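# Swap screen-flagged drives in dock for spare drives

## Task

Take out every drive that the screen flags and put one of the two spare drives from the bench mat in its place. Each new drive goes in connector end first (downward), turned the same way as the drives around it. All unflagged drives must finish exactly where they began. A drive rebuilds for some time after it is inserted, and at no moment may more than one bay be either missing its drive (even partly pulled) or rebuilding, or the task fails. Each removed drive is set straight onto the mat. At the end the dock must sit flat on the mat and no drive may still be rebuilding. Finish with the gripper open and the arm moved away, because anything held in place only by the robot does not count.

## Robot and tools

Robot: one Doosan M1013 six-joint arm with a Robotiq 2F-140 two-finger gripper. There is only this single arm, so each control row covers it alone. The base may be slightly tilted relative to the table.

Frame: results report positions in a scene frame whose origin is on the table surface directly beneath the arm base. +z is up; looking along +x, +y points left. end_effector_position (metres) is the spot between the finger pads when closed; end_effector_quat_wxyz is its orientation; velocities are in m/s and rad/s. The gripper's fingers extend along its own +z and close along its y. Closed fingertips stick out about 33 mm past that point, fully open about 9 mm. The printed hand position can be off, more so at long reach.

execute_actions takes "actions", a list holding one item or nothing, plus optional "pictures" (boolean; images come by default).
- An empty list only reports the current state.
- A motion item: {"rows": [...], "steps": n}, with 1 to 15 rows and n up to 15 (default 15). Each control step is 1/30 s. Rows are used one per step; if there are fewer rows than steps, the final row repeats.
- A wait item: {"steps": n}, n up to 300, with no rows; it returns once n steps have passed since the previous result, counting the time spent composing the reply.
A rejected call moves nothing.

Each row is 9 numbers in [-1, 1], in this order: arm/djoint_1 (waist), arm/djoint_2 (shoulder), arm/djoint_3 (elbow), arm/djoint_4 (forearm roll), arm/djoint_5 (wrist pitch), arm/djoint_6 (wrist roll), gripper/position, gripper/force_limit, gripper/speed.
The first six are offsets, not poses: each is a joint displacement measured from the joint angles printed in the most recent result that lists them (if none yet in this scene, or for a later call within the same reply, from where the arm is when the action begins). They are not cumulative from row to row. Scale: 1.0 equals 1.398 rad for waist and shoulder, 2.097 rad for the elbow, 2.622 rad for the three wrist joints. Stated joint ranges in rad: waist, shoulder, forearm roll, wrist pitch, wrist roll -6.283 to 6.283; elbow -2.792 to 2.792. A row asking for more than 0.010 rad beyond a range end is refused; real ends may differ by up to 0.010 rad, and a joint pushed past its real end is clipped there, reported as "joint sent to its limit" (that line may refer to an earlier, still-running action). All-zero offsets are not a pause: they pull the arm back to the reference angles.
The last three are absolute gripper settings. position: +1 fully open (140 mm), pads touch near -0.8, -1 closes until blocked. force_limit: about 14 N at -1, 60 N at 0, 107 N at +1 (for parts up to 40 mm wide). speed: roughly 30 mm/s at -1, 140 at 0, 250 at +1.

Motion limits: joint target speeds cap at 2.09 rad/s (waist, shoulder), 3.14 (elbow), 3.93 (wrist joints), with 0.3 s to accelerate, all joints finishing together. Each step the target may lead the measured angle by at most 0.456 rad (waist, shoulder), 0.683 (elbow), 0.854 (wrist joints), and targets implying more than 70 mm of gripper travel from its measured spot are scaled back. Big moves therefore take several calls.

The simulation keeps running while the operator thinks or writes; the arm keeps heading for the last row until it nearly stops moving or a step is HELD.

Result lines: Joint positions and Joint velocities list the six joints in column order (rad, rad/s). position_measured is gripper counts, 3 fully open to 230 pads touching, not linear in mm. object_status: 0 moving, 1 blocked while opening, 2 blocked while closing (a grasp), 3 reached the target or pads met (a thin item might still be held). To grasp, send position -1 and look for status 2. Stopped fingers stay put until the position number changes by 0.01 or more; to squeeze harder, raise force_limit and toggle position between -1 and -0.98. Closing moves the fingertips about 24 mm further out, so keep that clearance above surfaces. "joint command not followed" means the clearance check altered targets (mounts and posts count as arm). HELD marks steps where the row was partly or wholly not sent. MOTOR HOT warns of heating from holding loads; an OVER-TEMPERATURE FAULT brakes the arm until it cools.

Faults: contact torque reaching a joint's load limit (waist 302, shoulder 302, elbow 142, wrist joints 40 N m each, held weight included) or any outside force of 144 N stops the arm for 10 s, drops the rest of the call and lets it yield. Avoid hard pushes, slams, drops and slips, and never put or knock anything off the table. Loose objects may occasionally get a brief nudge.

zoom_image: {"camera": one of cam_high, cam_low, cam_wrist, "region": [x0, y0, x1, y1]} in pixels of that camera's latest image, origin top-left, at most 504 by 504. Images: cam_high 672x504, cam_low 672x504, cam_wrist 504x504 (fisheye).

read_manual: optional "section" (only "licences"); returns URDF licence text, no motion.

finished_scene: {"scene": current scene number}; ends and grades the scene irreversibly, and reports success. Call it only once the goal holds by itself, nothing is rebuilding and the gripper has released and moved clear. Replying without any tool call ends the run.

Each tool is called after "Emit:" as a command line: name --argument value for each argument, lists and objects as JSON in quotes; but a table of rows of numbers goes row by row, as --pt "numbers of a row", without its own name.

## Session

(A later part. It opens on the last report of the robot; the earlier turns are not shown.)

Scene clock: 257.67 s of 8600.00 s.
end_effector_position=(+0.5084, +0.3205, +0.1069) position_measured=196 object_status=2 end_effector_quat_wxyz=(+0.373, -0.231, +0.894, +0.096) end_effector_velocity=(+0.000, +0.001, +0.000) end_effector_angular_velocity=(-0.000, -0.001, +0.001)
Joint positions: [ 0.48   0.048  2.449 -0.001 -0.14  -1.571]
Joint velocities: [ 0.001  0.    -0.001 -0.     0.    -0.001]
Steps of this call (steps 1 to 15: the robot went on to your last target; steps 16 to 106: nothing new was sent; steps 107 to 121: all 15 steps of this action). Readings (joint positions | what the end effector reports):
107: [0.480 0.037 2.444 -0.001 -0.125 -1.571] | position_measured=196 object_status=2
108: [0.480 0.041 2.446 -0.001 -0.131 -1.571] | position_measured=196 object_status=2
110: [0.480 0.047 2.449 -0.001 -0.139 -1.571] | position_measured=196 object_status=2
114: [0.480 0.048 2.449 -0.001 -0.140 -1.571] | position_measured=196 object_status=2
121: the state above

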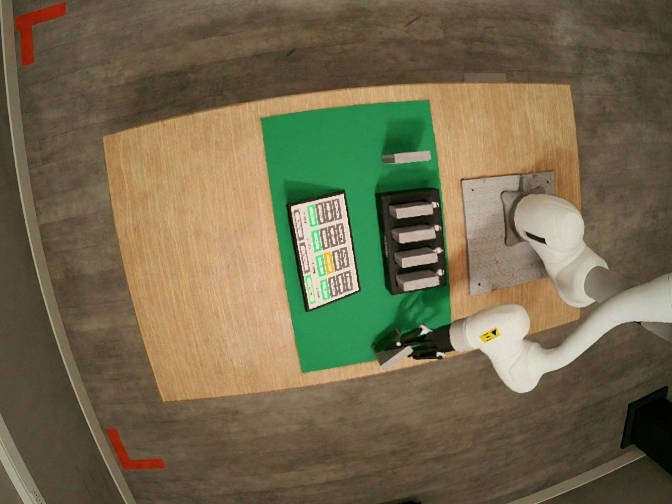

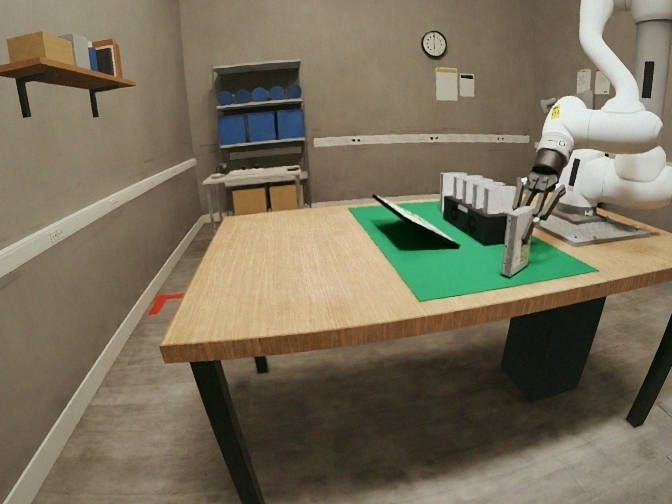

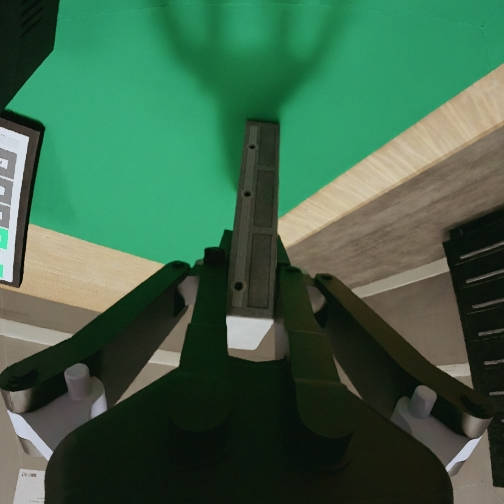

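Emit:
execute_actions --actions '[{"rows":[[0,0.0028,0.0008,0,-0.0021,0,-1,1,0]],"steps":10}]' --pictures false

Emit:
execute_actions --actions '[{"rows":[[0,0,0,0,0,0,0.1,1,0]],"steps":14}]' --pictures false

Emit:
execute_actions --actions '[{"rows":[[0,-0.0615,-0.018,0,0.047,0,0.1,1,0]],"steps":12}]' --pictures false

Emit:
execute_actions --actions '[{"rows":[[0,-0.086,-0.1636,0,0.476,0,0.1,1,0]],"steps":15}]' --pictures false

Emit:
execute_actions --actions '[{"steps":20}]' --pictures false

Emit:
execute_actions --actions '[{"rows":[[-0.345,0,0,0,0,0.6095,1,0,0]],"steps":15}]' --pictures false

Emit:
execute_actions --actions '[{"steps":25}]' --pictures false

Emit:
execute_actions --actions '[{"rows":[[0,0.0386,0.045,0,-0.0565,0,1,0,0]],"steps":15}]'

Scene clock: 269.67 s of 8600.00 s.
end_effector_position=(+0.5083, +0.3205, +0.1049) position_measured=196 object_status=2 end_effector_quat_wxyz=(+0.373, -0.231, +0.894, +0.096) end_effector_velocity=(+0.001, +0.001, +0.001) end_effector_angular_velocity=(+0.001, -0.001, +0.000)
Joint positions: [ 0.48   0.052  2.451 -0.001 -0.146 -1.571]
Joint velocities: [ 0.001  0.    -0.001  0.001 -0.     0.   ]
Steps of this call (steps 1 to 15: the robot went on to your last target; steps 16 to 350: nothing new was sent; steps 351 to 360: all 10 steps of this action). Readings (joint positions | what the end effector reports):
351: [0.480 0.048 2.449 -0.001 -0.141 -1.571] | position_measured=196 object_status=2
352: [0.480 0.050 2.450 -0.001 -0.143 -1.571] | position_measured=196 object_status=2
354: [0.480 0.051 2.451 -0.001 -0.145 -1.571] | position_measured=196 object_status=2
358: [0.480 0.052 2.451 -0.001 -0.146 -1.571] | position_measured=196 object_status=2
360: the state above

Scene clock: 270.13 s of 8600.00 s.
end_effector_position=(+0.5083, +0.3205, +0.1049) position_measured=117 object_status=0 end_effector_quat_wxyz=(+0.373, -0.231, +0.894, +0.096) end_effector_velocity=(+0.001, -0.001, +0.000) end_effector_angular_velocity=(+0.001, -0.000, -0.002)
Joint positions: [ 0.48   0.052  2.451 -0.001 -0.146 -1.571]
Joint velocities: [-0.001  0.    -0.001  0.002  0.    -0.   ]
Steps of this call (steps 1 to 14: all 14 steps of this action). Readings (joint positions | what the end effector reports):
1: [0.480 0.052 2.451 -0.001 -0.146 -1.571] | position_measured=196 object_status=0
2: [0.480 0.052 2.451 -0.001 -0.146 -1.571] | position_measured=196 object_status=0
4: [0.480 0.052 2.451 -0.001 -0.146 -1.571] | position_measured=176 object_status=0
8: [0.480 0.052 2.451 -0.001 -0.146 -1.571] | position_measured=145 object_status=0
14: the state above

Scene clock: 270.53 s of 8600.00 s.
end_effector_position=(+0.5078, +0.3202, +0.1499) position_measured=117 object_status=3 end_effector_quat_wxyz=(+0.373, -0.231, +0.894, +0.096) end_effector_velocity=(+0.000, +0.000, +0.001) end_effector_angular_velocity=(-0.000, -0.002, +0.001)
Joint positions: [ 0.48  -0.034  2.413 -0.001 -0.023 -1.571]
Joint velocities: [ 0.    -0.002 -0.001 -0.001  0.001 -0.001]
Steps of this call (steps 1 to 12: all 12 steps of this action). Readings (joint positions | what the end effector reports):
1: [0.480 0.051 2.451 -0.001 -0.145 -1.571] | position_measured=117 object_status=0
2: [0.480 0.045 2.449 -0.001 -0.135 -1.571] | position_measured=117 object_status=0
4: [0.480 0.010 2.433 -0.001 -0.086 -1.571] | position_measured=117 object_status=3
8: [0.480 -0.034 2.413 -0.001 -0.024 -1.571] | position_measured=117 object_status=3
12: the state above

Scene clock: 271.03 s of 8600.00 s.
end_effector_position=(+0.4232, +0.2732, +0.2214) position_measured=117 object_status=3 end_effector_quat_wxyz=(+0.117, -0.248, +0.961, +0.030) end_effector_velocity=(-0.346, -0.191, +0.163) end_effector_angular_velocity=(-0.657, +1.187, +0.001)
Joint positions: [ 0.48  -0.129  2.143 -0.001  0.89  -1.571]
Joint velocities: [ 0.    -0.146 -0.415  0.     1.918 -0.002]
Steps of this call (steps 1 to 15: all 15 steps of this action). Readings (joint positions | what the end effector reports):
1: [0.480 -0.034 2.413 -0.001 -0.021 -1.571] | position_measured=117 object_status=3
2: [0.480 -0.036 2.408 -0.001 -0.009 -1.571] | position_measured=117 object_status=3
4: [0.480 -0.045 2.381 -0.001 0.058 -1.571] | position_measured=117 object_status=3
8: [0.480 -0.085 2.269 -0.001 0.360 -1.571] | position_measured=117 object_status=3
15: the state above

Scene clock: 271.70 s of 8600.00 s.
end_effector_position=(+0.3594, +0.2379, +0.2599) position_measured=117 object_status=3 end_effector_quat_wxyz=(+0.003, -0.250, +0.968, +0.000) end_effector_velocity=(-0.000, +0.000, -0.000) end_effector_angular_velocity=(+0.000, +0.001, -0.001)
Joint positions: [ 0.48  -0.154  2.07  -0.001  1.225 -1.571]
Joint velocities: [0.001 0.    0.    0.001 0.    0.001]
Steps of this call (steps 1 to 20: the robot went on to your last target). Readings (joint positions | what the end effector reports):
1: [0.480 -0.134 2.129 -0.001 0.954 -1.571] | position_measured=117 object_status=3
2: [0.480 -0.139 2.115 -0.001 1.017 -1.571] | position_measured=117 object_status=3
4: [0.480 -0.147 2.091 -0.001 1.129 -1.571] | position_measured=117 object_status=3
8: [0.480 -0.154 2.071 -0.001 1.223 -1.571] | position_measured=117 object_status=3
20: the state above

Scene clock: 272.20 s of 8600.00 s.
end_effector_position=(+0.4208, +0.0935, +0.2599) position_measured=12 object_status=0 end_effector_quat_wxyz=(+0.002, +0.413, +0.911, +0.002) end_effector_velocity=(+0.066, -0.294, +0.000) end_effector_angular_velocity=(+0.021, +0.006, -4.085)
Joint positions: [ 0.115 -0.154  2.07  -0.001  1.225 -0.58 ]
Joint velocities: [-0.697 -0.    -0.001 -0.001  0.     3.389]
Steps of this call (steps 1 to 15: all 15 steps of this action). Readings (joint positions | what the end effector reports):
1: [0.479 -0.154 2.070 -0.001 1.225 -1.570] | position_measured=117 object_status=0
2: [0.473 -0.154 2.070 -0.001 1.225 -1.558] | position_measured=111 object_status=0
4: [0.438 -0.154 2.070 -0.001 1.225 -1.491] | position_measured=96 object_status=0
8: [0.307 -0.154 2.070 -0.001 1.225 -1.229] | position_measured=66 object_status=0
15: the state above

Scene clock: 273.03 s of 8600.00 s.
end_effector_position=(+0.4289, +0.0435, +0.2598) position_measured=3 object_status=3 end_effector_quat_wxyz=(+0.001, +0.708, +0.706, +0.002) end_effector_velocity=(+0.001, -0.001, +0.001) end_effector_angular_velocity=(+0.000, -0.001, -0.003)
Joint positions: [-0.002 -0.154  2.07  -0.001  1.225  0.027]
Joint velocities: [-0.003  0.    -0.002  0.     0.001 -0.   ]
Steps of this call (steps 1 to 25: the robot went on to your last target). Readings (joint positions | what the end effector reports):
1: [0.092 -0.154 2.070 -0.001 1.225 -0.466] | position_measured=5 object_status=0
2: [0.072 -0.154 2.070 -0.001 1.225 -0.360] | position_measured=3 object_status=0
4: [0.037 -0.154 2.070 -0.001 1.225 -0.181] | position_measured=3 object_status=0
8: [0.001 -0.154 2.070 -0.001 1.225 0.011] | position_measured=3 object_status=3
25: the state above

Scene clock: 273.53 s of 8600.00 s.
end_effector_position=(+0.4287, +0.0436, +0.1884) position_measured=3 object_status=3 end_effector_quat_wxyz=(+0.001, +0.708, +0.706, +0.002) end_effector_velocity=(+0.001, -0.000, -0.000) end_effector_angular_velocity=(-0.000, +0.000, -0.003)
Joint positions: [-0.002 -0.1    2.165 -0.001  1.077  0.027]
Joint velocities: [-0.001  0.001 -0.001 -0.    -0.001  0.002]
Steps of this call (steps 1 to 15: all 15 steps of this action). Readings (joint positions | what the end effector reports):
1: [-0.002 -0.154 2.071 -0.001 1.224 0.027] | position_measured=3 object_status=3
2: [-0.002 -0.150 2.078 -0.001 1.212 0.027] | position_measured=3 object_status=3
4: [-0.002 -0.126 2.119 -0.001 1.147 0.027] | position_measured=3 object_status=3
8: [-0.002 -0.100 2.164 -0.001 1.078 0.027] | position_measured=3 object_status=3
15: the state above

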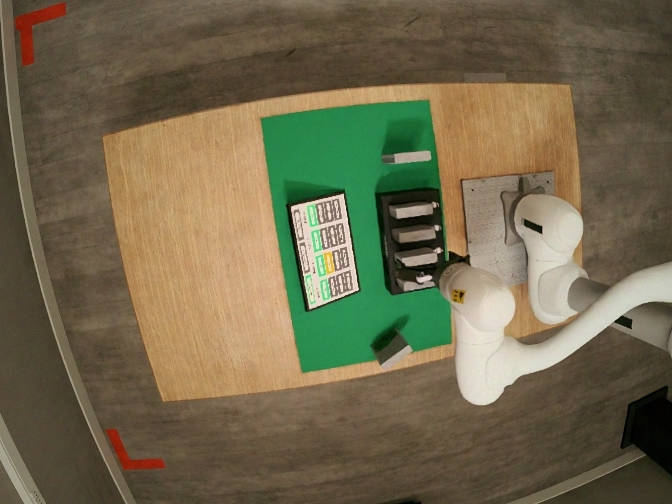

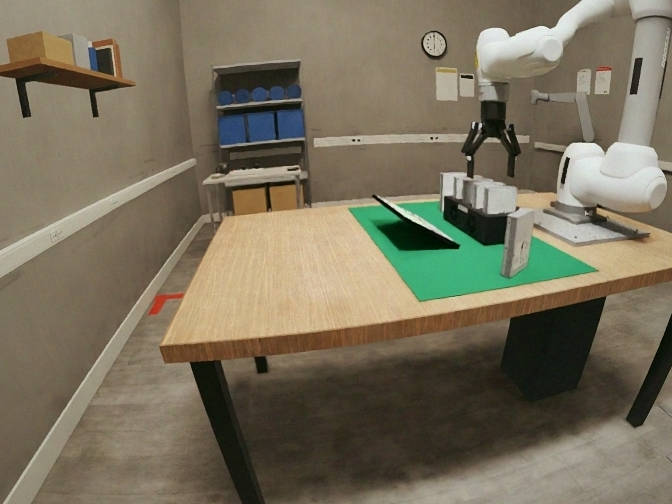

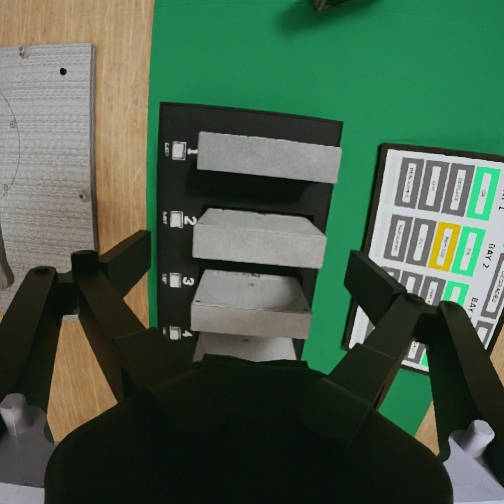

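Good. To z.131 (-.039,2.229,.951), then z.100 (.002,2.260,.880).

Emit:
execute_actions --actions '[{"rows":[[0,0.0436,0.0305,0,-0.048,0,1,0,0]],"steps":12}]' --pictures false

Emit:
execute_actions --actions '[{"rows":[[0,0.014,0.007,0,-0.013,0,1,0,0],[0,0.014,0.007,0,-0.013,0,1,0,0],[0,0.014,0.007,0,-0.013,0,1,0,0],[0,0.02,0.011,0,-0.019,0,1,0,0],[0,0.02,0.011,0,-0.019,0,1,0,0],[0,0.028,0.015,0,-0.027,0,1,0,0]],"steps":15}]'

Scene clock: 278.07 s of 8600.00 s.
end_effector_position=(+0.4302, +0.0438, +0.1319) position_measured=3 object_status=3 end_effector_quat_wxyz=(+0.002, +0.708, +0.706, +0.003) end_effector_velocity=(+0.001, +0.000, -0.000) end_effector_angular_velocity=(+0.001, -0.000, -0.001)
Joint positions: [-0.002 -0.04   2.228 -0.001  0.951  0.027]
Joint velocities: [-0.     0.001 -0.001  0.001 -0.001  0.   ]
Steps of this call (steps 1 to 15: the robot went on to your last target; steps 16 to 124: nothing new was sent; steps 125 to 136: all 12 steps of this action). Readings (joint positions | what the end effector reports):
125: [-0.002 -0.100 2.165 -0.001 1.075 0.027] | position_measured=3 object_status=3
126: [-0.002 -0.094 2.171 -0.001 1.063 0.027] | position_measured=3 object_status=3
128: [-0.002 -0.064 2.202 -0.001 1.002 0.027] | position_measured=3 object_status=3
132: [-0.002 -0.040 2.228 -0.001 0.952 0.027] | position_measured=3 object_status=3
136: the state above

Scene clock: 278.57 s of 8600.00 s.
end_effector_position=(+0.4307, +0.0439, +0.1010) position_measured=3 object_status=3 end_effector_quat_wxyz=(+0.002, +0.708, +0.706, +0.003) end_effector_velocity=(+0.000, -0.000, -0.000) end_effector_angular_velocity=(-0.001, -0.000, +0.001)
Joint positions: [-0.002 -0.     2.26  -0.001  0.88   0.027]
Joint velocities: [-0.     0.001 -0.    -0.001 -0.001 -0.   ]
Steps of this call (steps 1 to 15: all 15 steps of this action). Readings (joint positions | what the end effector reports):
1: [-0.002 -0.039 2.229 -0.001 0.950 0.027] | position_measured=3 object_status=3
2: [-0.002 -0.033 2.233 -0.001 0.939 0.027] | position_measured=3 object_status=3
4: [-0.002 -0.021 2.242 -0.001 0.920 0.027] | position_measured=3 object_status=3
8: [-0.002 -0.003 2.258 -0.001 0.886 0.027] | position_measured=3 object_status=3
15: the state above

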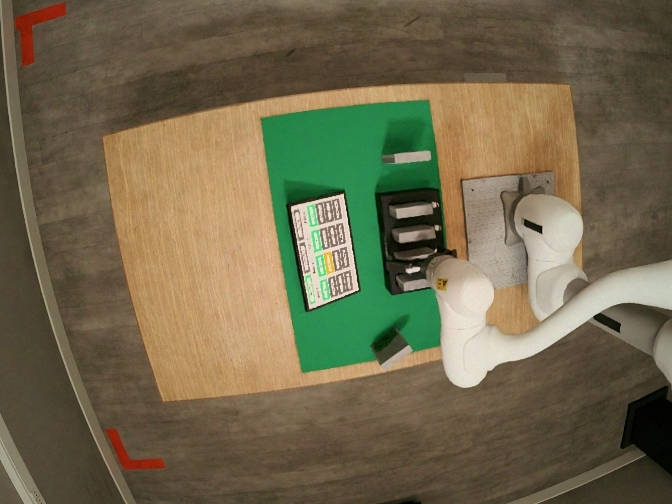

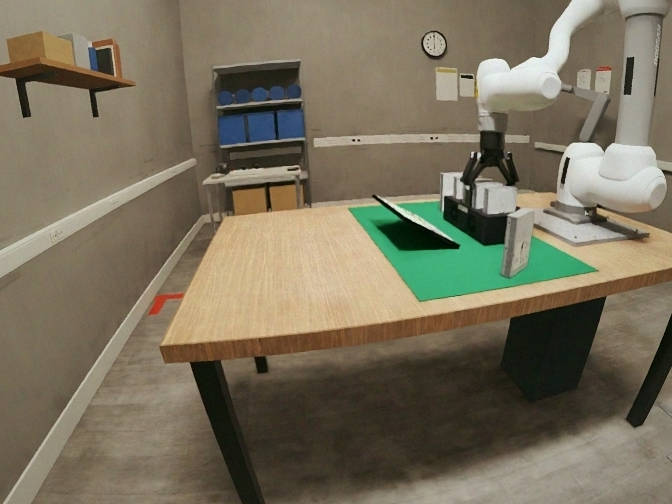

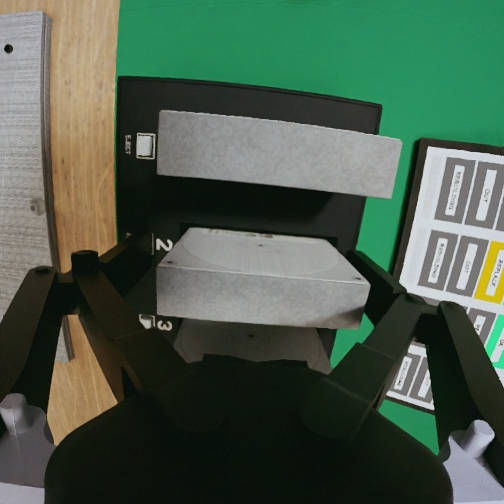

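Emit:
execute_actions --actions '[{"rows":[[0,0.0016,0.0009,0,-0.0015,0,1,0,0]],"steps":15}]'

Scene clock: 294.93 s of 8600.00 s.
end_effector_position=(+0.4305, +0.0439, +0.0992) position_measured=3 object_status=3 end_effector_quat_wxyz=(+0.002, +0.708, +0.706, +0.003) end_effector_velocity=(-0.001, -0.000, -0.001) end_effector_angular_velocity=(-0.001, +0.002, +0.000)
Joint positions: [-0.002  0.002  2.262 -0.001  0.876  0.027]
Joint velocities: [-0.     0.     0.001 -0.001  0.     0.   ]
Steps of this call (steps 1 to 15: the robot went on to your last target; steps 16 to 476: nothing new was sent; steps 477 to 491: all 15 steps of this action). Readings (joint positions | what the end effector reports):
477: [-0.002 -0.000 2.260 -0.001 0.880 0.027] | position_measured=3 object_status=3
478: [-0.002 0.001 2.261 -0.001 0.878 0.027] | position_measured=3 object_status=3
480: [-0.002 0.002 2.261 -0.001 0.877 0.027] | position_measured=3 object_status=3
484: [-0.002 0.002 2.262 -0.001 0.877 0.027] | position_measured=3 object_status=3
491: the state above

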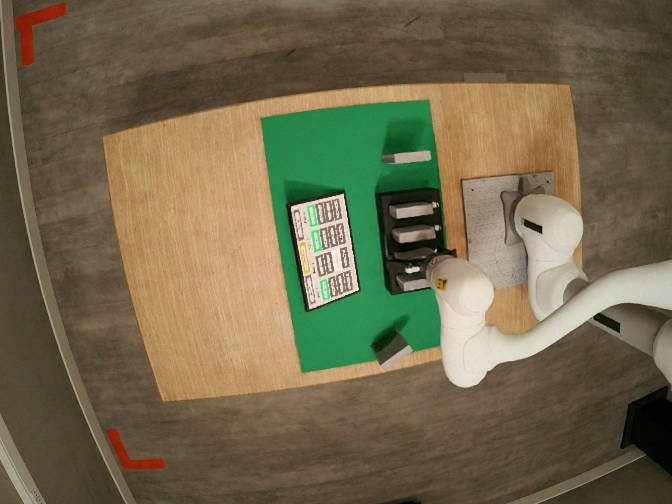

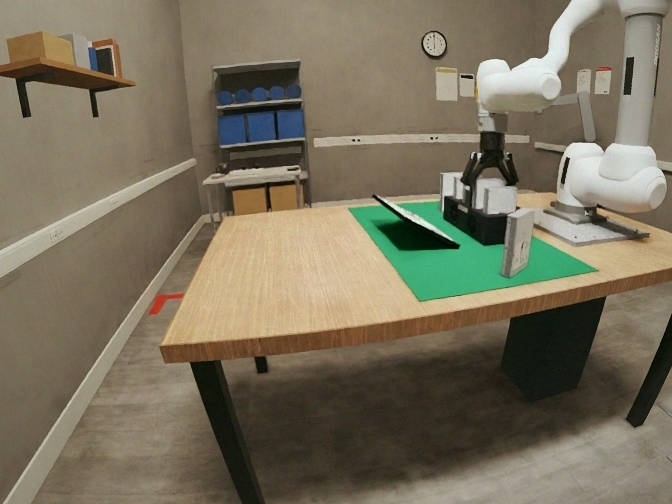

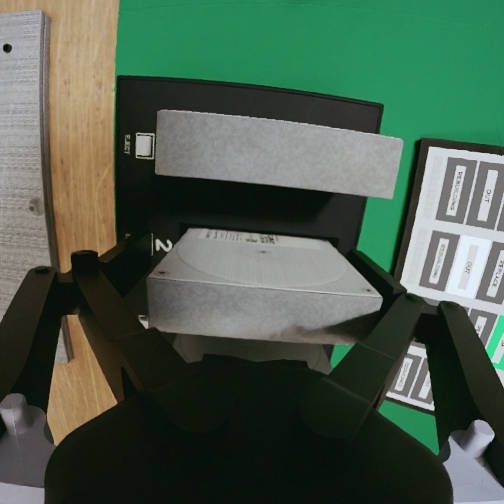

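Ejected. Rise and centre.

Emit:
execute_actions --actions '[{"rows":[[0,-0.03,-0.016,0,0.0286,0,1,0,0],[0,-0.03,-0.016,0,0.0286,0,1,0,0],[0,-0.03,-0.016,0,0.0286,0,1,0,0],[0,-0.03,-0.016,0,0.0286,0,1,0,0],[0,-0.03,-0.016,0,0.0286,0,1,0,0],[0,-0.03,-0.016,0,0.0286,0,1,0,0],[-0.005,-0.023,-0.0205,0,0.0286,0,1,0,0]],"steps":15}]' --pictures false

Emit:
execute_actions --actions '[{"rows":[[0,0,0,0,0,0,-1,0.5,0]],"steps":15}]'

Scene clock: 301.33 s of 8600.00 s.
end_effector_position=(+0.4363, +0.0409, +0.1323) position_measured=3 object_status=3 end_effector_quat_wxyz=(+0.002, +0.711, +0.703, +0.003) end_effector_velocity=(+0.000, +0.001, -0.000) end_effector_angular_velocity=(+0.001, -0.000, +0.000)
Joint positions: [-0.009 -0.03   2.219 -0.001  0.951  0.027]
Joint velocities: [ 0.001  0.001 -0.     0.001 -0.     0.   ]
Steps of this call (steps 1 to 15: the robot went on to your last target; steps 16 to 177: nothing new was sent; steps 178 to 192: all 15 steps of this action). Readings (joint positions | what the end effector reports):
178: [-0.002 0.001 2.261 -0.001 0.878 0.027] | position_measured=3 object_status=3
179: [-0.002 -0.005 2.257 -0.001 0.889 0.027] | position_measured=3 object_status=3
181: [-0.002 -0.030 2.236 -0.001 0.934 0.027] | position_measured=3 object_status=3
185: [-0.005 -0.036 2.224 -0.001 0.951 0.027] | position_measured=3 object_status=3
192: the state above

Scene clock: 301.83 s of 8600.00 s.
end_effector_position=(+0.4363, +0.0409, +0.1323) position_measured=77 object_status=0 end_effector_quat_wxyz=(+0.002, +0.711, +0.703, +0.003) end_effector_velocity=(-0.001, -0.000, -0.001) end_effector_angular_velocity=(-0.000, +0.001, -0.001)
Joint positions: [-0.009 -0.03   2.219 -0.001  0.952  0.027]
Joint velocities: [-0.001 -0.     0.002 -0.    -0.     0.   ]
Steps of this call (steps 1 to 15: all 15 steps of this action). Readings (joint positions | what the end effector reports):
1: [-0.009 -0.030 2.219 -0.001 0.951 0.027] | position_measured=3 object_status=0
2: [-0.009 -0.030 2.219 -0.001 0.951 0.027] | position_measured=9 object_status=0
4: [-0.009 -0.030 2.219 -0.001 0.951 0.027] | position_measured=24 object_status=0
8: [-0.009 -0.030 2.219 -0.001 0.951 0.027] | position_measured=54 object_status=0
15: the state above

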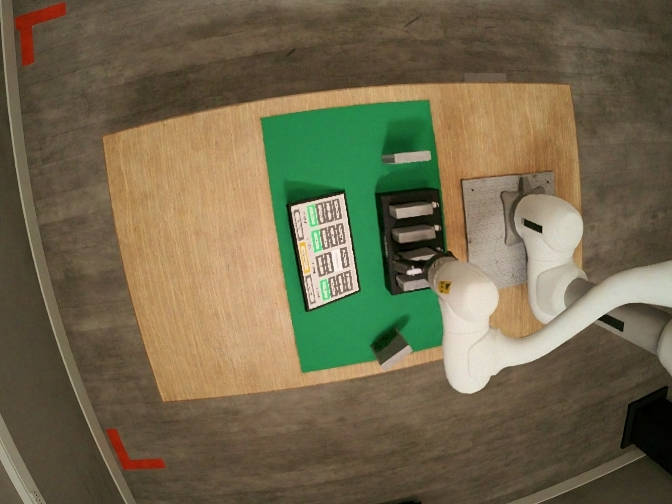

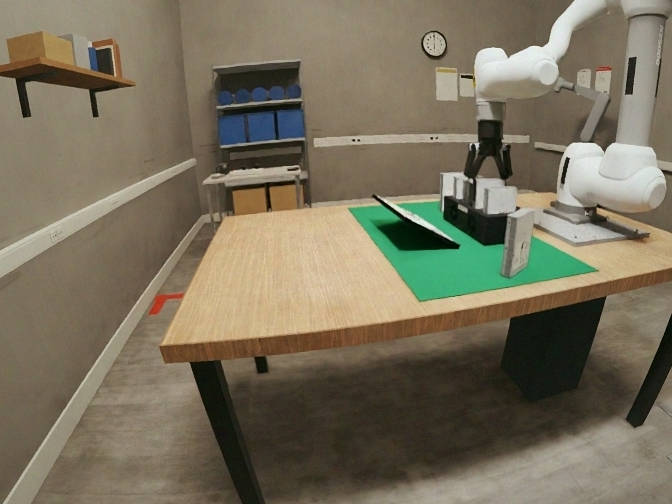

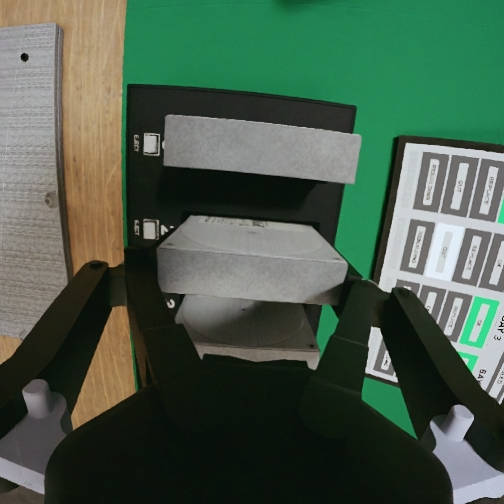

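Emit:
execute_actions --actions '[{"rows":[[0,-0.012,-0.008,0,0.013,0,-1,0.5,0],[0,-0.012,-0.008,0,0.013,0,-1,0.5,0],[0,-0.012,-0.008,0,0.013,0,-1,0.5,0],[0,-0.024,-0.017,0,0.027,0,-1,0.5,0],[0,-0.024,-0.017,0,0.027,0,-1,0.5,0],[0,-0.024,-0.017,0,0.027,0,-1,0.5,0],[0,-0.037,-0.027,0,0.042,0,-1,0.5,0],[0,-0.037,-0.027,0,0.042,0,-1,0.5,0],[0,-0.037,-0.027,0,0.042,0,-1,0.5,0],[0,-0.0486,-0.037,0,0.0565,0,-1,0.5,0]],"steps":15}]' --pictures false

Emit:
execute_actions --actions '[{"rows":[[0,-0.044,-0.056,0,0.0675,0,-1,0.5,0]],"steps":15}]'

Scene clock: 309.50 s of 8600.00 s.
end_effector_position=(+0.4353, +0.0407, +0.1987) position_measured=77 object_status=2 end_effector_quat_wxyz=(+0.001, +0.711, +0.703, +0.002) end_effector_velocity=(-0.003, -0.001, +0.005) end_effector_angular_velocity=(-0.001, +0.008, -0.000)
Joint positions: [-0.009 -0.098  2.142 -0.001  1.099  0.027]
Joint velocities: [-0.001 -0.004 -0.005 -0.     0.018 -0.   ]
Steps of this call (steps 1 to 15: the robot went on to your last target; steps 16 to 215: nothing new was sent; steps 216 to 230: all 15 steps of this action). Readings (joint positions | what the end effector reports):
216: [-0.009 -0.031 2.218 -0.001 0.953 0.027] | position_measured=77 object_status=2
217: [-0.009 -0.036 2.214 -0.001 0.964 0.027] | position_measured=77 object_status=2
219: [-0.009 -0.046 2.203 -0.001 0.984 0.027] | position_measured=77 object_status=2
223: [-0.009 -0.069 2.177 -0.001 1.034 0.027] | position_measured=77 object_status=2
230: the state above

Scene clock: 310.00 s of 8600.00 s.
end_effector_position=(+0.4350, +0.0405, +0.2864) position_measured=77 object_status=2 end_effector_quat_wxyz=(+0.001, +0.711, +0.703, +0.003) end_effector_velocity=(+0.000, -0.000, +0.001) end_effector_angular_velocity=(-0.001, -0.002, +0.001)
Joint positions: [-0.009 -0.16   2.024 -0.001  1.276  0.027]
Joint velocities: [-0.    -0.001 -0.001 -0.001 -0.    -0.   ]
Steps of this call (steps 1 to 15: all 15 steps of this action). Readings (joint positions | what the end effector reports):
1: [-0.009 -0.099 2.140 -0.001 1.101 0.027] | position_measured=77 object_status=2
2: [-0.009 -0.103 2.133 -0.001 1.113 0.027] | position_measured=77 object_status=2
4: [-0.009 -0.125 2.089 -0.001 1.179 0.027] | position_measured=77 object_status=2
8: [-0.009 -0.159 2.025 -0.001 1.273 0.027] | position_measured=77 object_status=2
15: the state above

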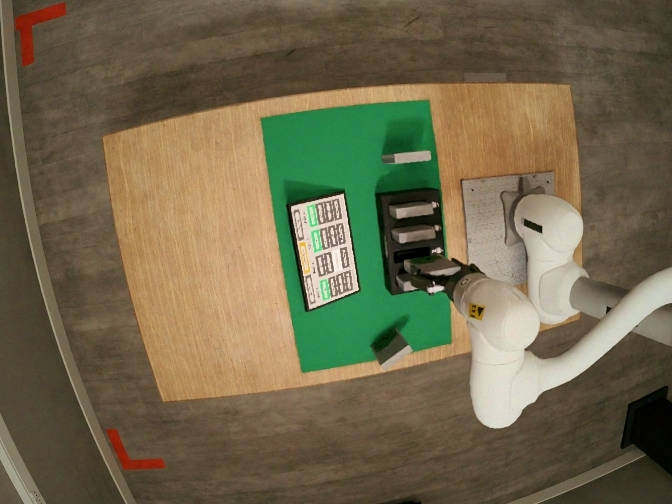

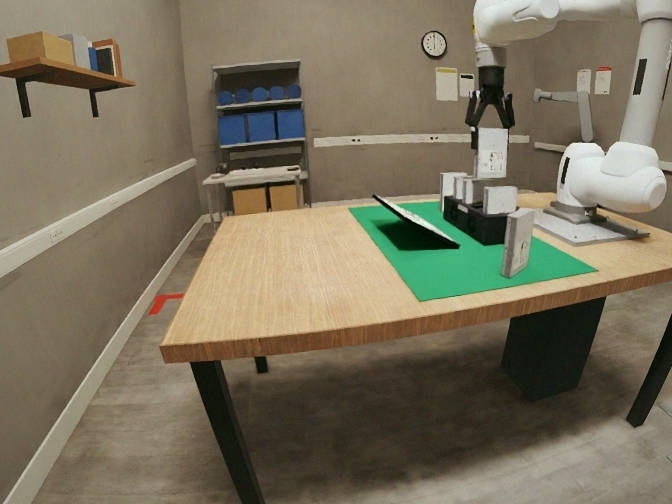

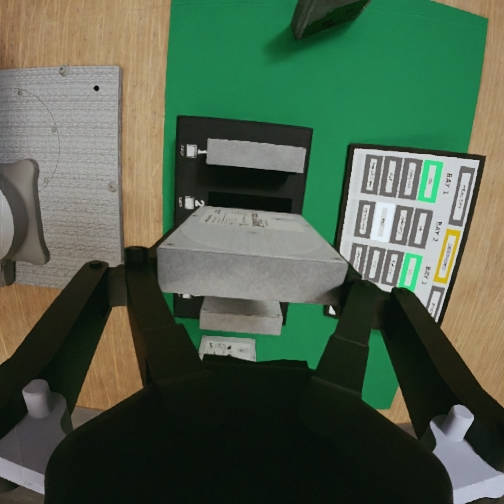

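Emit:
execute_actions --actions '[{"rows":[[-0.358,0.276,-0.202,0,0.015,-0.197,-1,0.5,0]],"steps":15}]' --pictures false

Emit:
execute_actions --actions '[{"steps":25}]' --pictures false

Emit:
execute_actions --actions '[{"rows":[[0,0.039,0.057,0,-0.067,0,-1,0.5,0],[0,0.039,0.057,0,-0.067,0,-1,0.5,0],[0,0.039,0.057,0,-0.067,0,-1,0.5,0],[0,0.039,0.057,0,-0.067,0,-1,0.5,0],[0,0.083,0.092,0,-0.118,0,-1,0.5,0]],"steps":15}]'

Scene clock: 316.93 s of 8600.00 s.
end_effector_position=(+0.5692, -0.1316, +0.3052) position_measured=77 object_status=2 end_effector_quat_wxyz=(+0.001, +0.707, +0.708, +0.002) end_effector_velocity=(+0.216, -0.465, +0.002) end_effector_angular_velocity=(+0.001, +0.004, +0.006)
Joint positions: [-0.309  0.074  1.768 -0.001  1.3   -0.285]
Joint velocities: [-0.66   0.501 -0.548 -0.     0.051 -0.665]
Steps of this call (steps 1 to 15: the robot went on to your last target; steps 16 to 193: nothing new was sent; steps 194 to 208: all 15 steps of this action). Readings (joint positions | what the end effector reports):
194: [-0.010 -0.159 2.023 -0.001 1.276 0.026] | position_measured=77 object_status=2
195: [-0.016 -0.154 2.018 -0.001 1.277 0.019] | position_measured=77 object_status=2
197: [-0.051 -0.124 1.985 -0.001 1.280 -0.021] | position_measured=77 object_status=2
201: [-0.149 -0.048 1.901 -0.001 1.287 -0.123] | position_measured=77 object_status=2
208: the state above

Scene clock: 317.77 s of 8600.00 s.
end_effector_position=(+0.6161, -0.2871, +0.2989) position_measured=77 object_status=2 end_effector_quat_wxyz=(+0.001, +0.705, +0.709, +0.002) end_effector_velocity=(-0.000, -0.000, -0.000) end_effector_angular_velocity=(-0.000, +0.001, -0.000)
Joint positions: [-0.51   0.226  1.601 -0.001  1.315 -0.49 ]
Joint velocities: [-0.     0.     0.    -0.001  0.    -0.   ]
Steps of this call (steps 1 to 25: the robot went on to your last target). Readings (joint positions | what the end effector reports):
1: [-0.331 0.091 1.749 -0.001 1.301 -0.308] | position_measured=77 object_status=2
2: [-0.353 0.107 1.731 -0.001 1.303 -0.330] | position_measured=77 object_status=2
4: [-0.397 0.141 1.695 -0.001 1.306 -0.375] | position_measured=77 object_status=2
8: [-0.480 0.204 1.625 -0.001 1.313 -0.459] | position_measured=77 object_status=2
25: the state above

Scene clock: 318.27 s of 8600.00 s.
end_effector_position=(+0.6175, -0.2869, +0.1215) position_measured=77 object_status=2 end_effector_quat_wxyz=(+0.001, +0.705, +0.709, +0.002) end_effector_velocity=(-0.001, +0.001, -0.006) end_effector_angular_velocity=(+0.002, +0.002, -0.001)
Joint positions: [-0.51   0.342  1.793 -0.001  1.006 -0.49 ]
Joint velocities: [ 0.     0.003  0.007  0.001 -0.008  0.   ]
Steps of this call (steps 1 to 15: all 15 steps of this action). Readings (joint positions | what the end effector reports):
1: [-0.510 0.227 1.601 -0.001 1.314 -0.490] | position_measured=77 object_status=2
2: [-0.510 0.230 1.609 -0.001 1.302 -0.490] | position_measured=77 object_status=2
4: [-0.510 0.250 1.652 -0.001 1.239 -0.490] | position_measured=77 object_status=2
8: [-0.510 0.301 1.734 -0.001 1.107 -0.490] | position_measured=77 object_status=2
15: the state above

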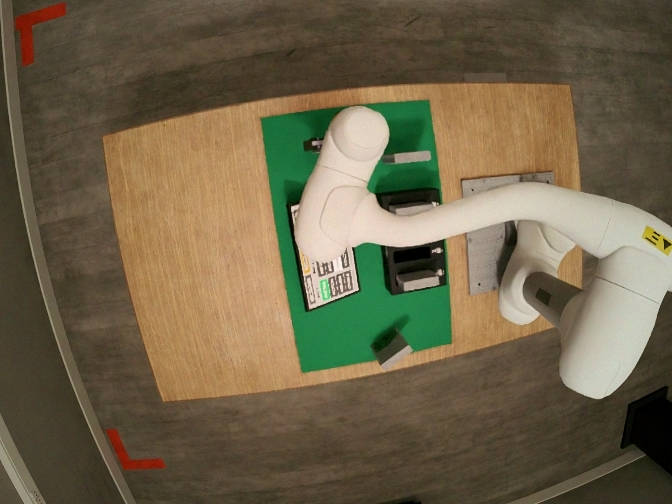

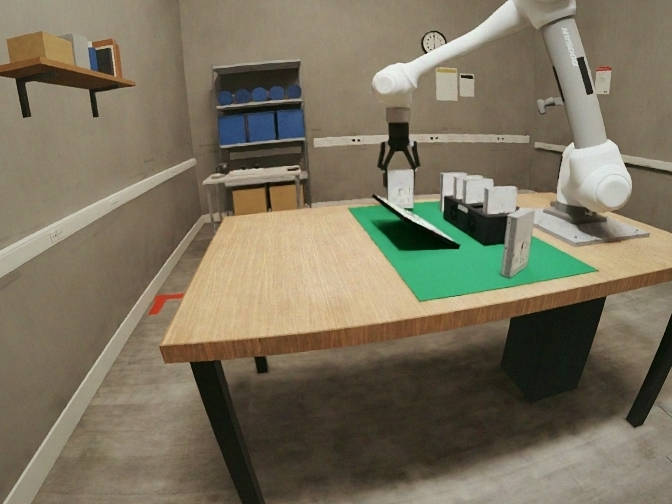

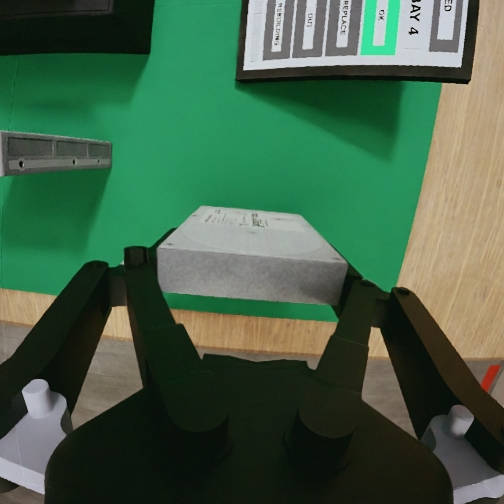

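Lower ~9 mm.

Emit:
execute_actions --actions '[{"rows":[[0,0.0055,0.004,0,-0.006,0,-1,0.5,0]],"steps":15}]' --pictures false

Emit:
execute_actions --actions '[{"rows":[[0,0,0,0,0,0,1,0.5,0]],"steps":15}]' --pictures false

Emit:
execute_actions --actions '[{"rows":[[0,-0.049,-0.039,0,0.057,0,1,0.5,0],[0,-0.049,-0.039,0,0.057,0,1,0.5,0],[0,-0.049,-0.039,0,0.057,0,1,0.5,0],[0,-0.049,-0.039,0,0.057,0,1,0.5,0],[0,-0.088,-0.096,0,0.124,0,1,0.5,0]],"steps":15}]'

Scene clock: 324.03 s of 8600.00 s.
end_effector_position=(+0.6171, -0.2867, +0.1123) position_measured=77 object_status=2 end_effector_quat_wxyz=(+0.001, +0.705, +0.709, +0.002) end_effector_velocity=(-0.000, +0.000, -0.000) end_effector_angular_velocity=(-0.001, +0.001, +0.001)
Joint positions: [-0.51   0.35   1.801 -0.001  0.991 -0.49 ]
Joint velocities: [ 0.001  0.     0.    -0.002  0.     0.   ]
Steps of this call (steps 1 to 15: the robot went on to your last target; steps 16 to 158: nothing new was sent; steps 159 to 173: all 15 steps of this action). Readings (joint positions | what the end effector reports):
159: [-0.510 0.343 1.794 -0.001 1.005 -0.490] | position_measured=77 object_status=2
160: [-0.510 0.346 1.797 -0.001 0.998 -0.490] | position_measured=77 object_status=2
162: [-0.510 0.349 1.801 -0.001 0.992 -0.490] | position_measured=77 object_status=2
166: [-0.510 0.350 1.801 -0.001 0.991 -0.490] | position_measured=77 object_status=2
173: the state above

Scene clock: 324.53 s of 8600.00 s.
end_effector_position=(+0.6171, -0.2867, +0.1123) position_measured=3 object_status=0 end_effector_quat_wxyz=(+0.001, +0.705, +0.709, +0.002) end_effector_velocity=(+0.001, -0.001, +0.001) end_effector_angular_velocity=(-0.002, -0.001, -0.000)
Joint positions: [-0.51   0.35   1.801 -0.001  0.991 -0.49 ]
Joint velocities: [-0.001  0.    -0.002 -0.002  0.     0.   ]
Steps of this call (steps 1 to 15: all 15 steps of this action). Readings (joint positions | what the end effector reports):
1: [-0.510 0.350 1.801 -0.001 0.991 -0.490] | position_measured=77 object_status=0
2: [-0.510 0.350 1.801 -0.001 0.991 -0.490] | position_measured=77 object_status=0
4: [-0.510 0.350 1.801 -0.001 0.991 -0.490] | position_measured=56 object_status=0
8: [-0.510 0.350 1.801 -0.001 0.991 -0.490] | position_measured=26 object_status=0
15: the state above

Scene clock: 325.03 s of 8600.00 s.
end_effector_position=(+0.6161, -0.2871, +0.2984) position_measured=3 object_status=3 end_effector_quat_wxyz=(+0.000, +0.705, +0.709, +0.002) end_effector_velocity=(+0.001, -0.000, +0.006) end_effector_angular_velocity=(+0.001, +0.001, -0.000)
Joint positions: [-0.51   0.227  1.601 -0.001  1.315 -0.49 ]
Joint velocities: [-0.    -0.    -0.011  0.001  0.013 -0.   ]
Steps of this call (steps 1 to 15: all 15 steps of this action). Readings (joint positions | what the end effector reports):
1: [-0.510 0.349 1.801 -0.001 0.992 -0.490] | position_measured=3 object_status=0
2: [-0.510 0.344 1.795 -0.001 1.004 -0.490] | position_measured=3 object_status=3
4: [-0.510 0.316 1.761 -0.001 1.066 -0.490] | position_measured=3 object_status=3
8: [-0.510 0.267 1.678 -0.001 1.197 -0.490] | position_measured=3 object_status=3
15: the state above

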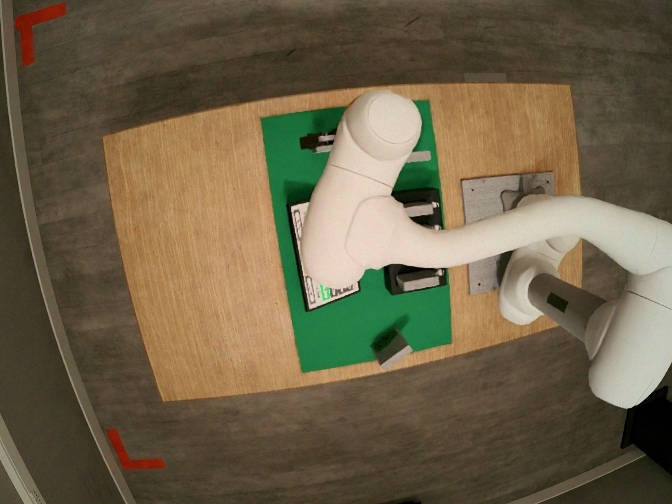

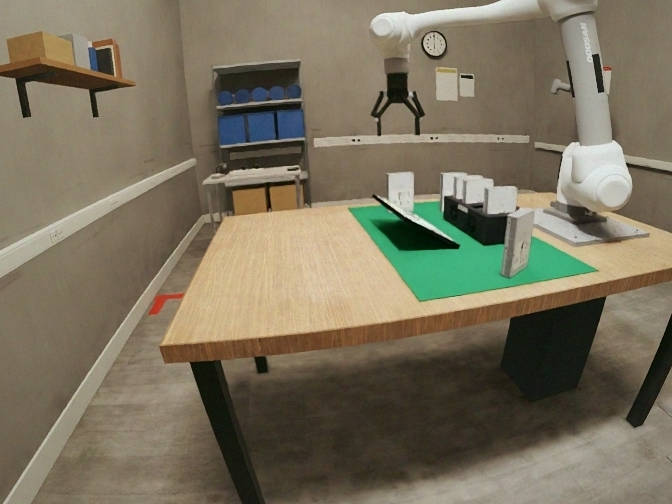

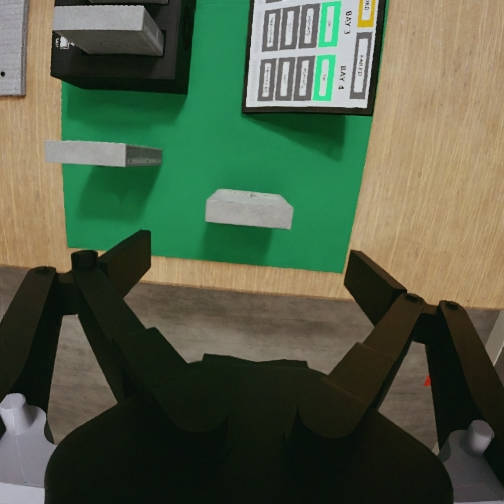

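Move to spare at z.2: (.48,.192,1.837,1.113,0).

Emit:
execute_actions --actions '[{"rows":[[0.708,-0.025,0.1125,0,-0.077,0.187,1,0.5,0]],"steps":15}]' --pictures false

Emit:
execute_actions --actions '[{"steps":45}]'

Scene clock: 327.97 s of 8600.00 s.
end_effector_position=(+0.6461, -0.0785, +0.2455) position_measured=3 object_status=3 end_effector_quat_wxyz=(+0.001, +0.686, +0.728, +0.002) end_effector_velocity=(+0.007, +0.484, -0.084) end_effector_angular_velocity=(-0.001, +0.000, +0.325)
Joint positions: [-0.197  0.208  1.724 -0.001  1.209 -0.232]
Joint velocities: [ 0.734 -0.029  0.2    0.001 -0.169  0.409]
Steps of this call (steps 1 to 15: the robot went on to your last target; steps 16 to 73: nothing new was sent; steps 74 to 88: all 15 steps of this action). Readings (joint positions | what the end effector reports):
74: [-0.509 0.227 1.600 -0.001 1.316 -0.489] | position_measured=3 object_status=3
75: [-0.503 0.226 1.603 -0.001 1.313 -0.482] | position_measured=3 object_status=3
77: [-0.468 0.223 1.622 -0.001 1.297 -0.444] | position_measured=3 object_status=3
81: [-0.369 0.217 1.667 -0.001 1.258 -0.350] | position_measured=3 object_status=3
88: the state above

Scene clock: 329.47 s of 8600.00 s.
end_effector_position=(+0.5248, +0.3294, +0.1988) position_measured=3 object_status=3 end_effector_quat_wxyz=(+0.002, +0.508, +0.861, +0.002) end_effector_velocity=(+0.001, -0.000, +0.000) end_effector_angular_velocity=(-0.001, -0.001, +0.002)
Joint positions: [ 0.48   0.192  1.837 -0.001  1.113  0.001]
Joint velocities: [ 0.     0.    -0.001 -0.002 -0.    -0.001]
Steps of this call (steps 1 to 45: the robot went on to your last target). Readings (joint positions | what the end effector reports):
1: [-0.172 0.207 1.731 -0.001 1.204 -0.218] | position_measured=3 object_status=3
2: [-0.147 0.207 1.737 -0.001 1.198 -0.205] | position_measured=3 object_status=3
4: [-0.097 0.205 1.749 -0.001 1.188 -0.182] | position_measured=3 object_status=3
8: [0.004 0.202 1.768 -0.001 1.172 -0.142] | position_measured=3 object_status=3
45: the state above
The arm was judged still, so your last target was given up. Only a new action makes it travel on or press farther. Fingers that are still opening or closing keep moving.

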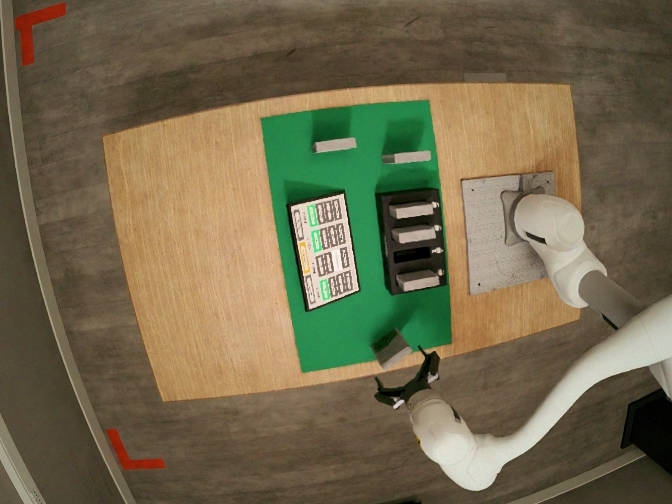

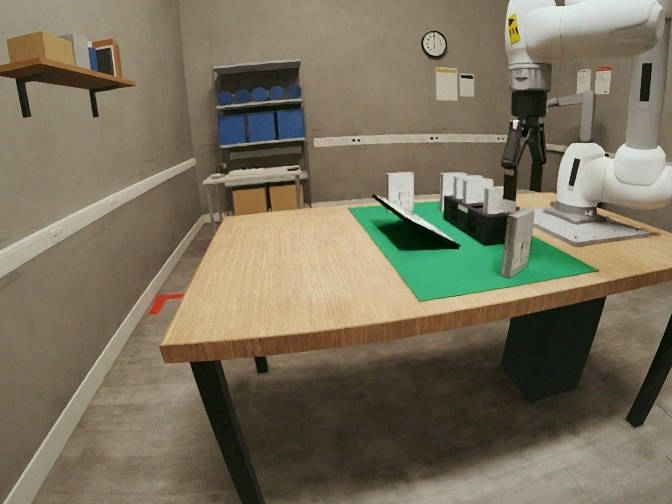

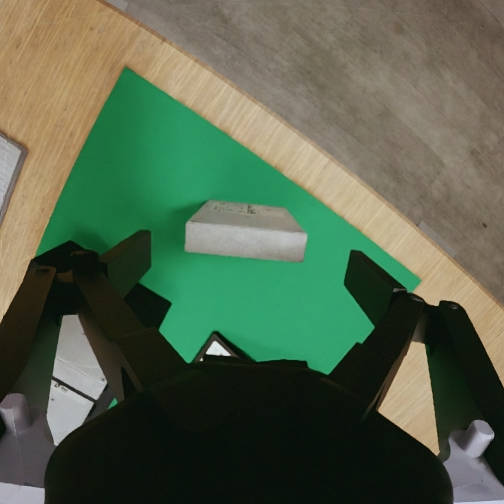

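Shift −.003 r while descending.

Emit:
execute_actions --actions '[{"rows":[[0,0.049,0.0415,0,-0.0595,0,1,0.5,0]],"steps":15}]'

Scene clock: 331.70 s of 8600.00 s.
end_effector_position=(+0.5227, +0.3284, +0.1146) position_measured=3 object_status=3 end_effector_quat_wxyz=(+0.002, +0.508, +0.861, +0.002) end_effector_velocity=(-0.000, -0.000, -0.001) end_effector_angular_velocity=(-0.001, +0.001, -0.000)
Joint positions: [ 0.48   0.26   1.924 -0.001  0.957  0.001]
Joint velocities: [-0.     0.001  0.001 -0.    -0.    -0.   ]
Steps of this call (steps 1 to 52: nothing new was sent; steps 53 to 67: all 15 steps of this action). Readings (joint positions | what the end effector reports):
53: [0.480 0.193 1.837 -0.001 1.112 0.001] | position_measured=3 object_status=3
54: [0.480 0.197 1.844 -0.001 1.099 0.001] | position_measured=3 object_status=3
56: [0.480 0.225 1.879 -0.001 1.036 0.001] | position_measured=3 object_status=3
60: [0.480 0.260 1.923 -0.001 0.959 0.001] | position_measured=3 object_status=3
67: the state above

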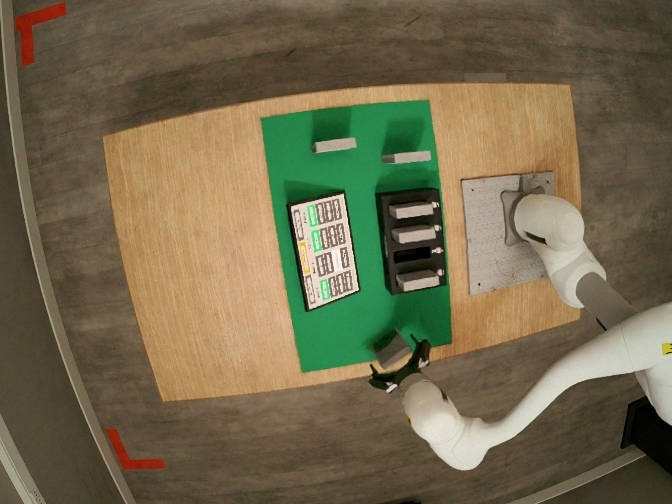

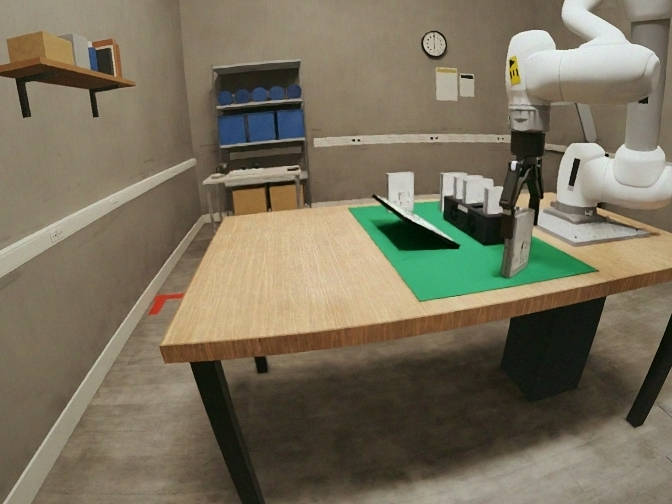

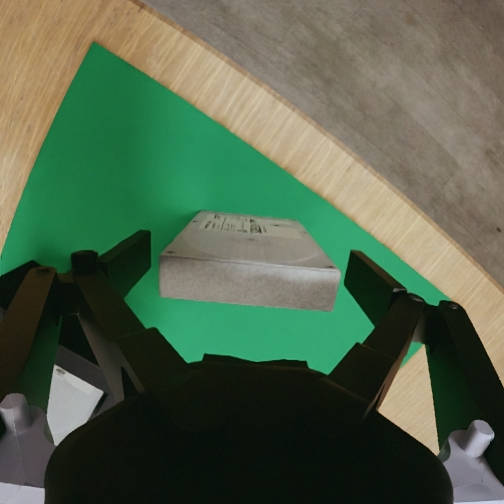

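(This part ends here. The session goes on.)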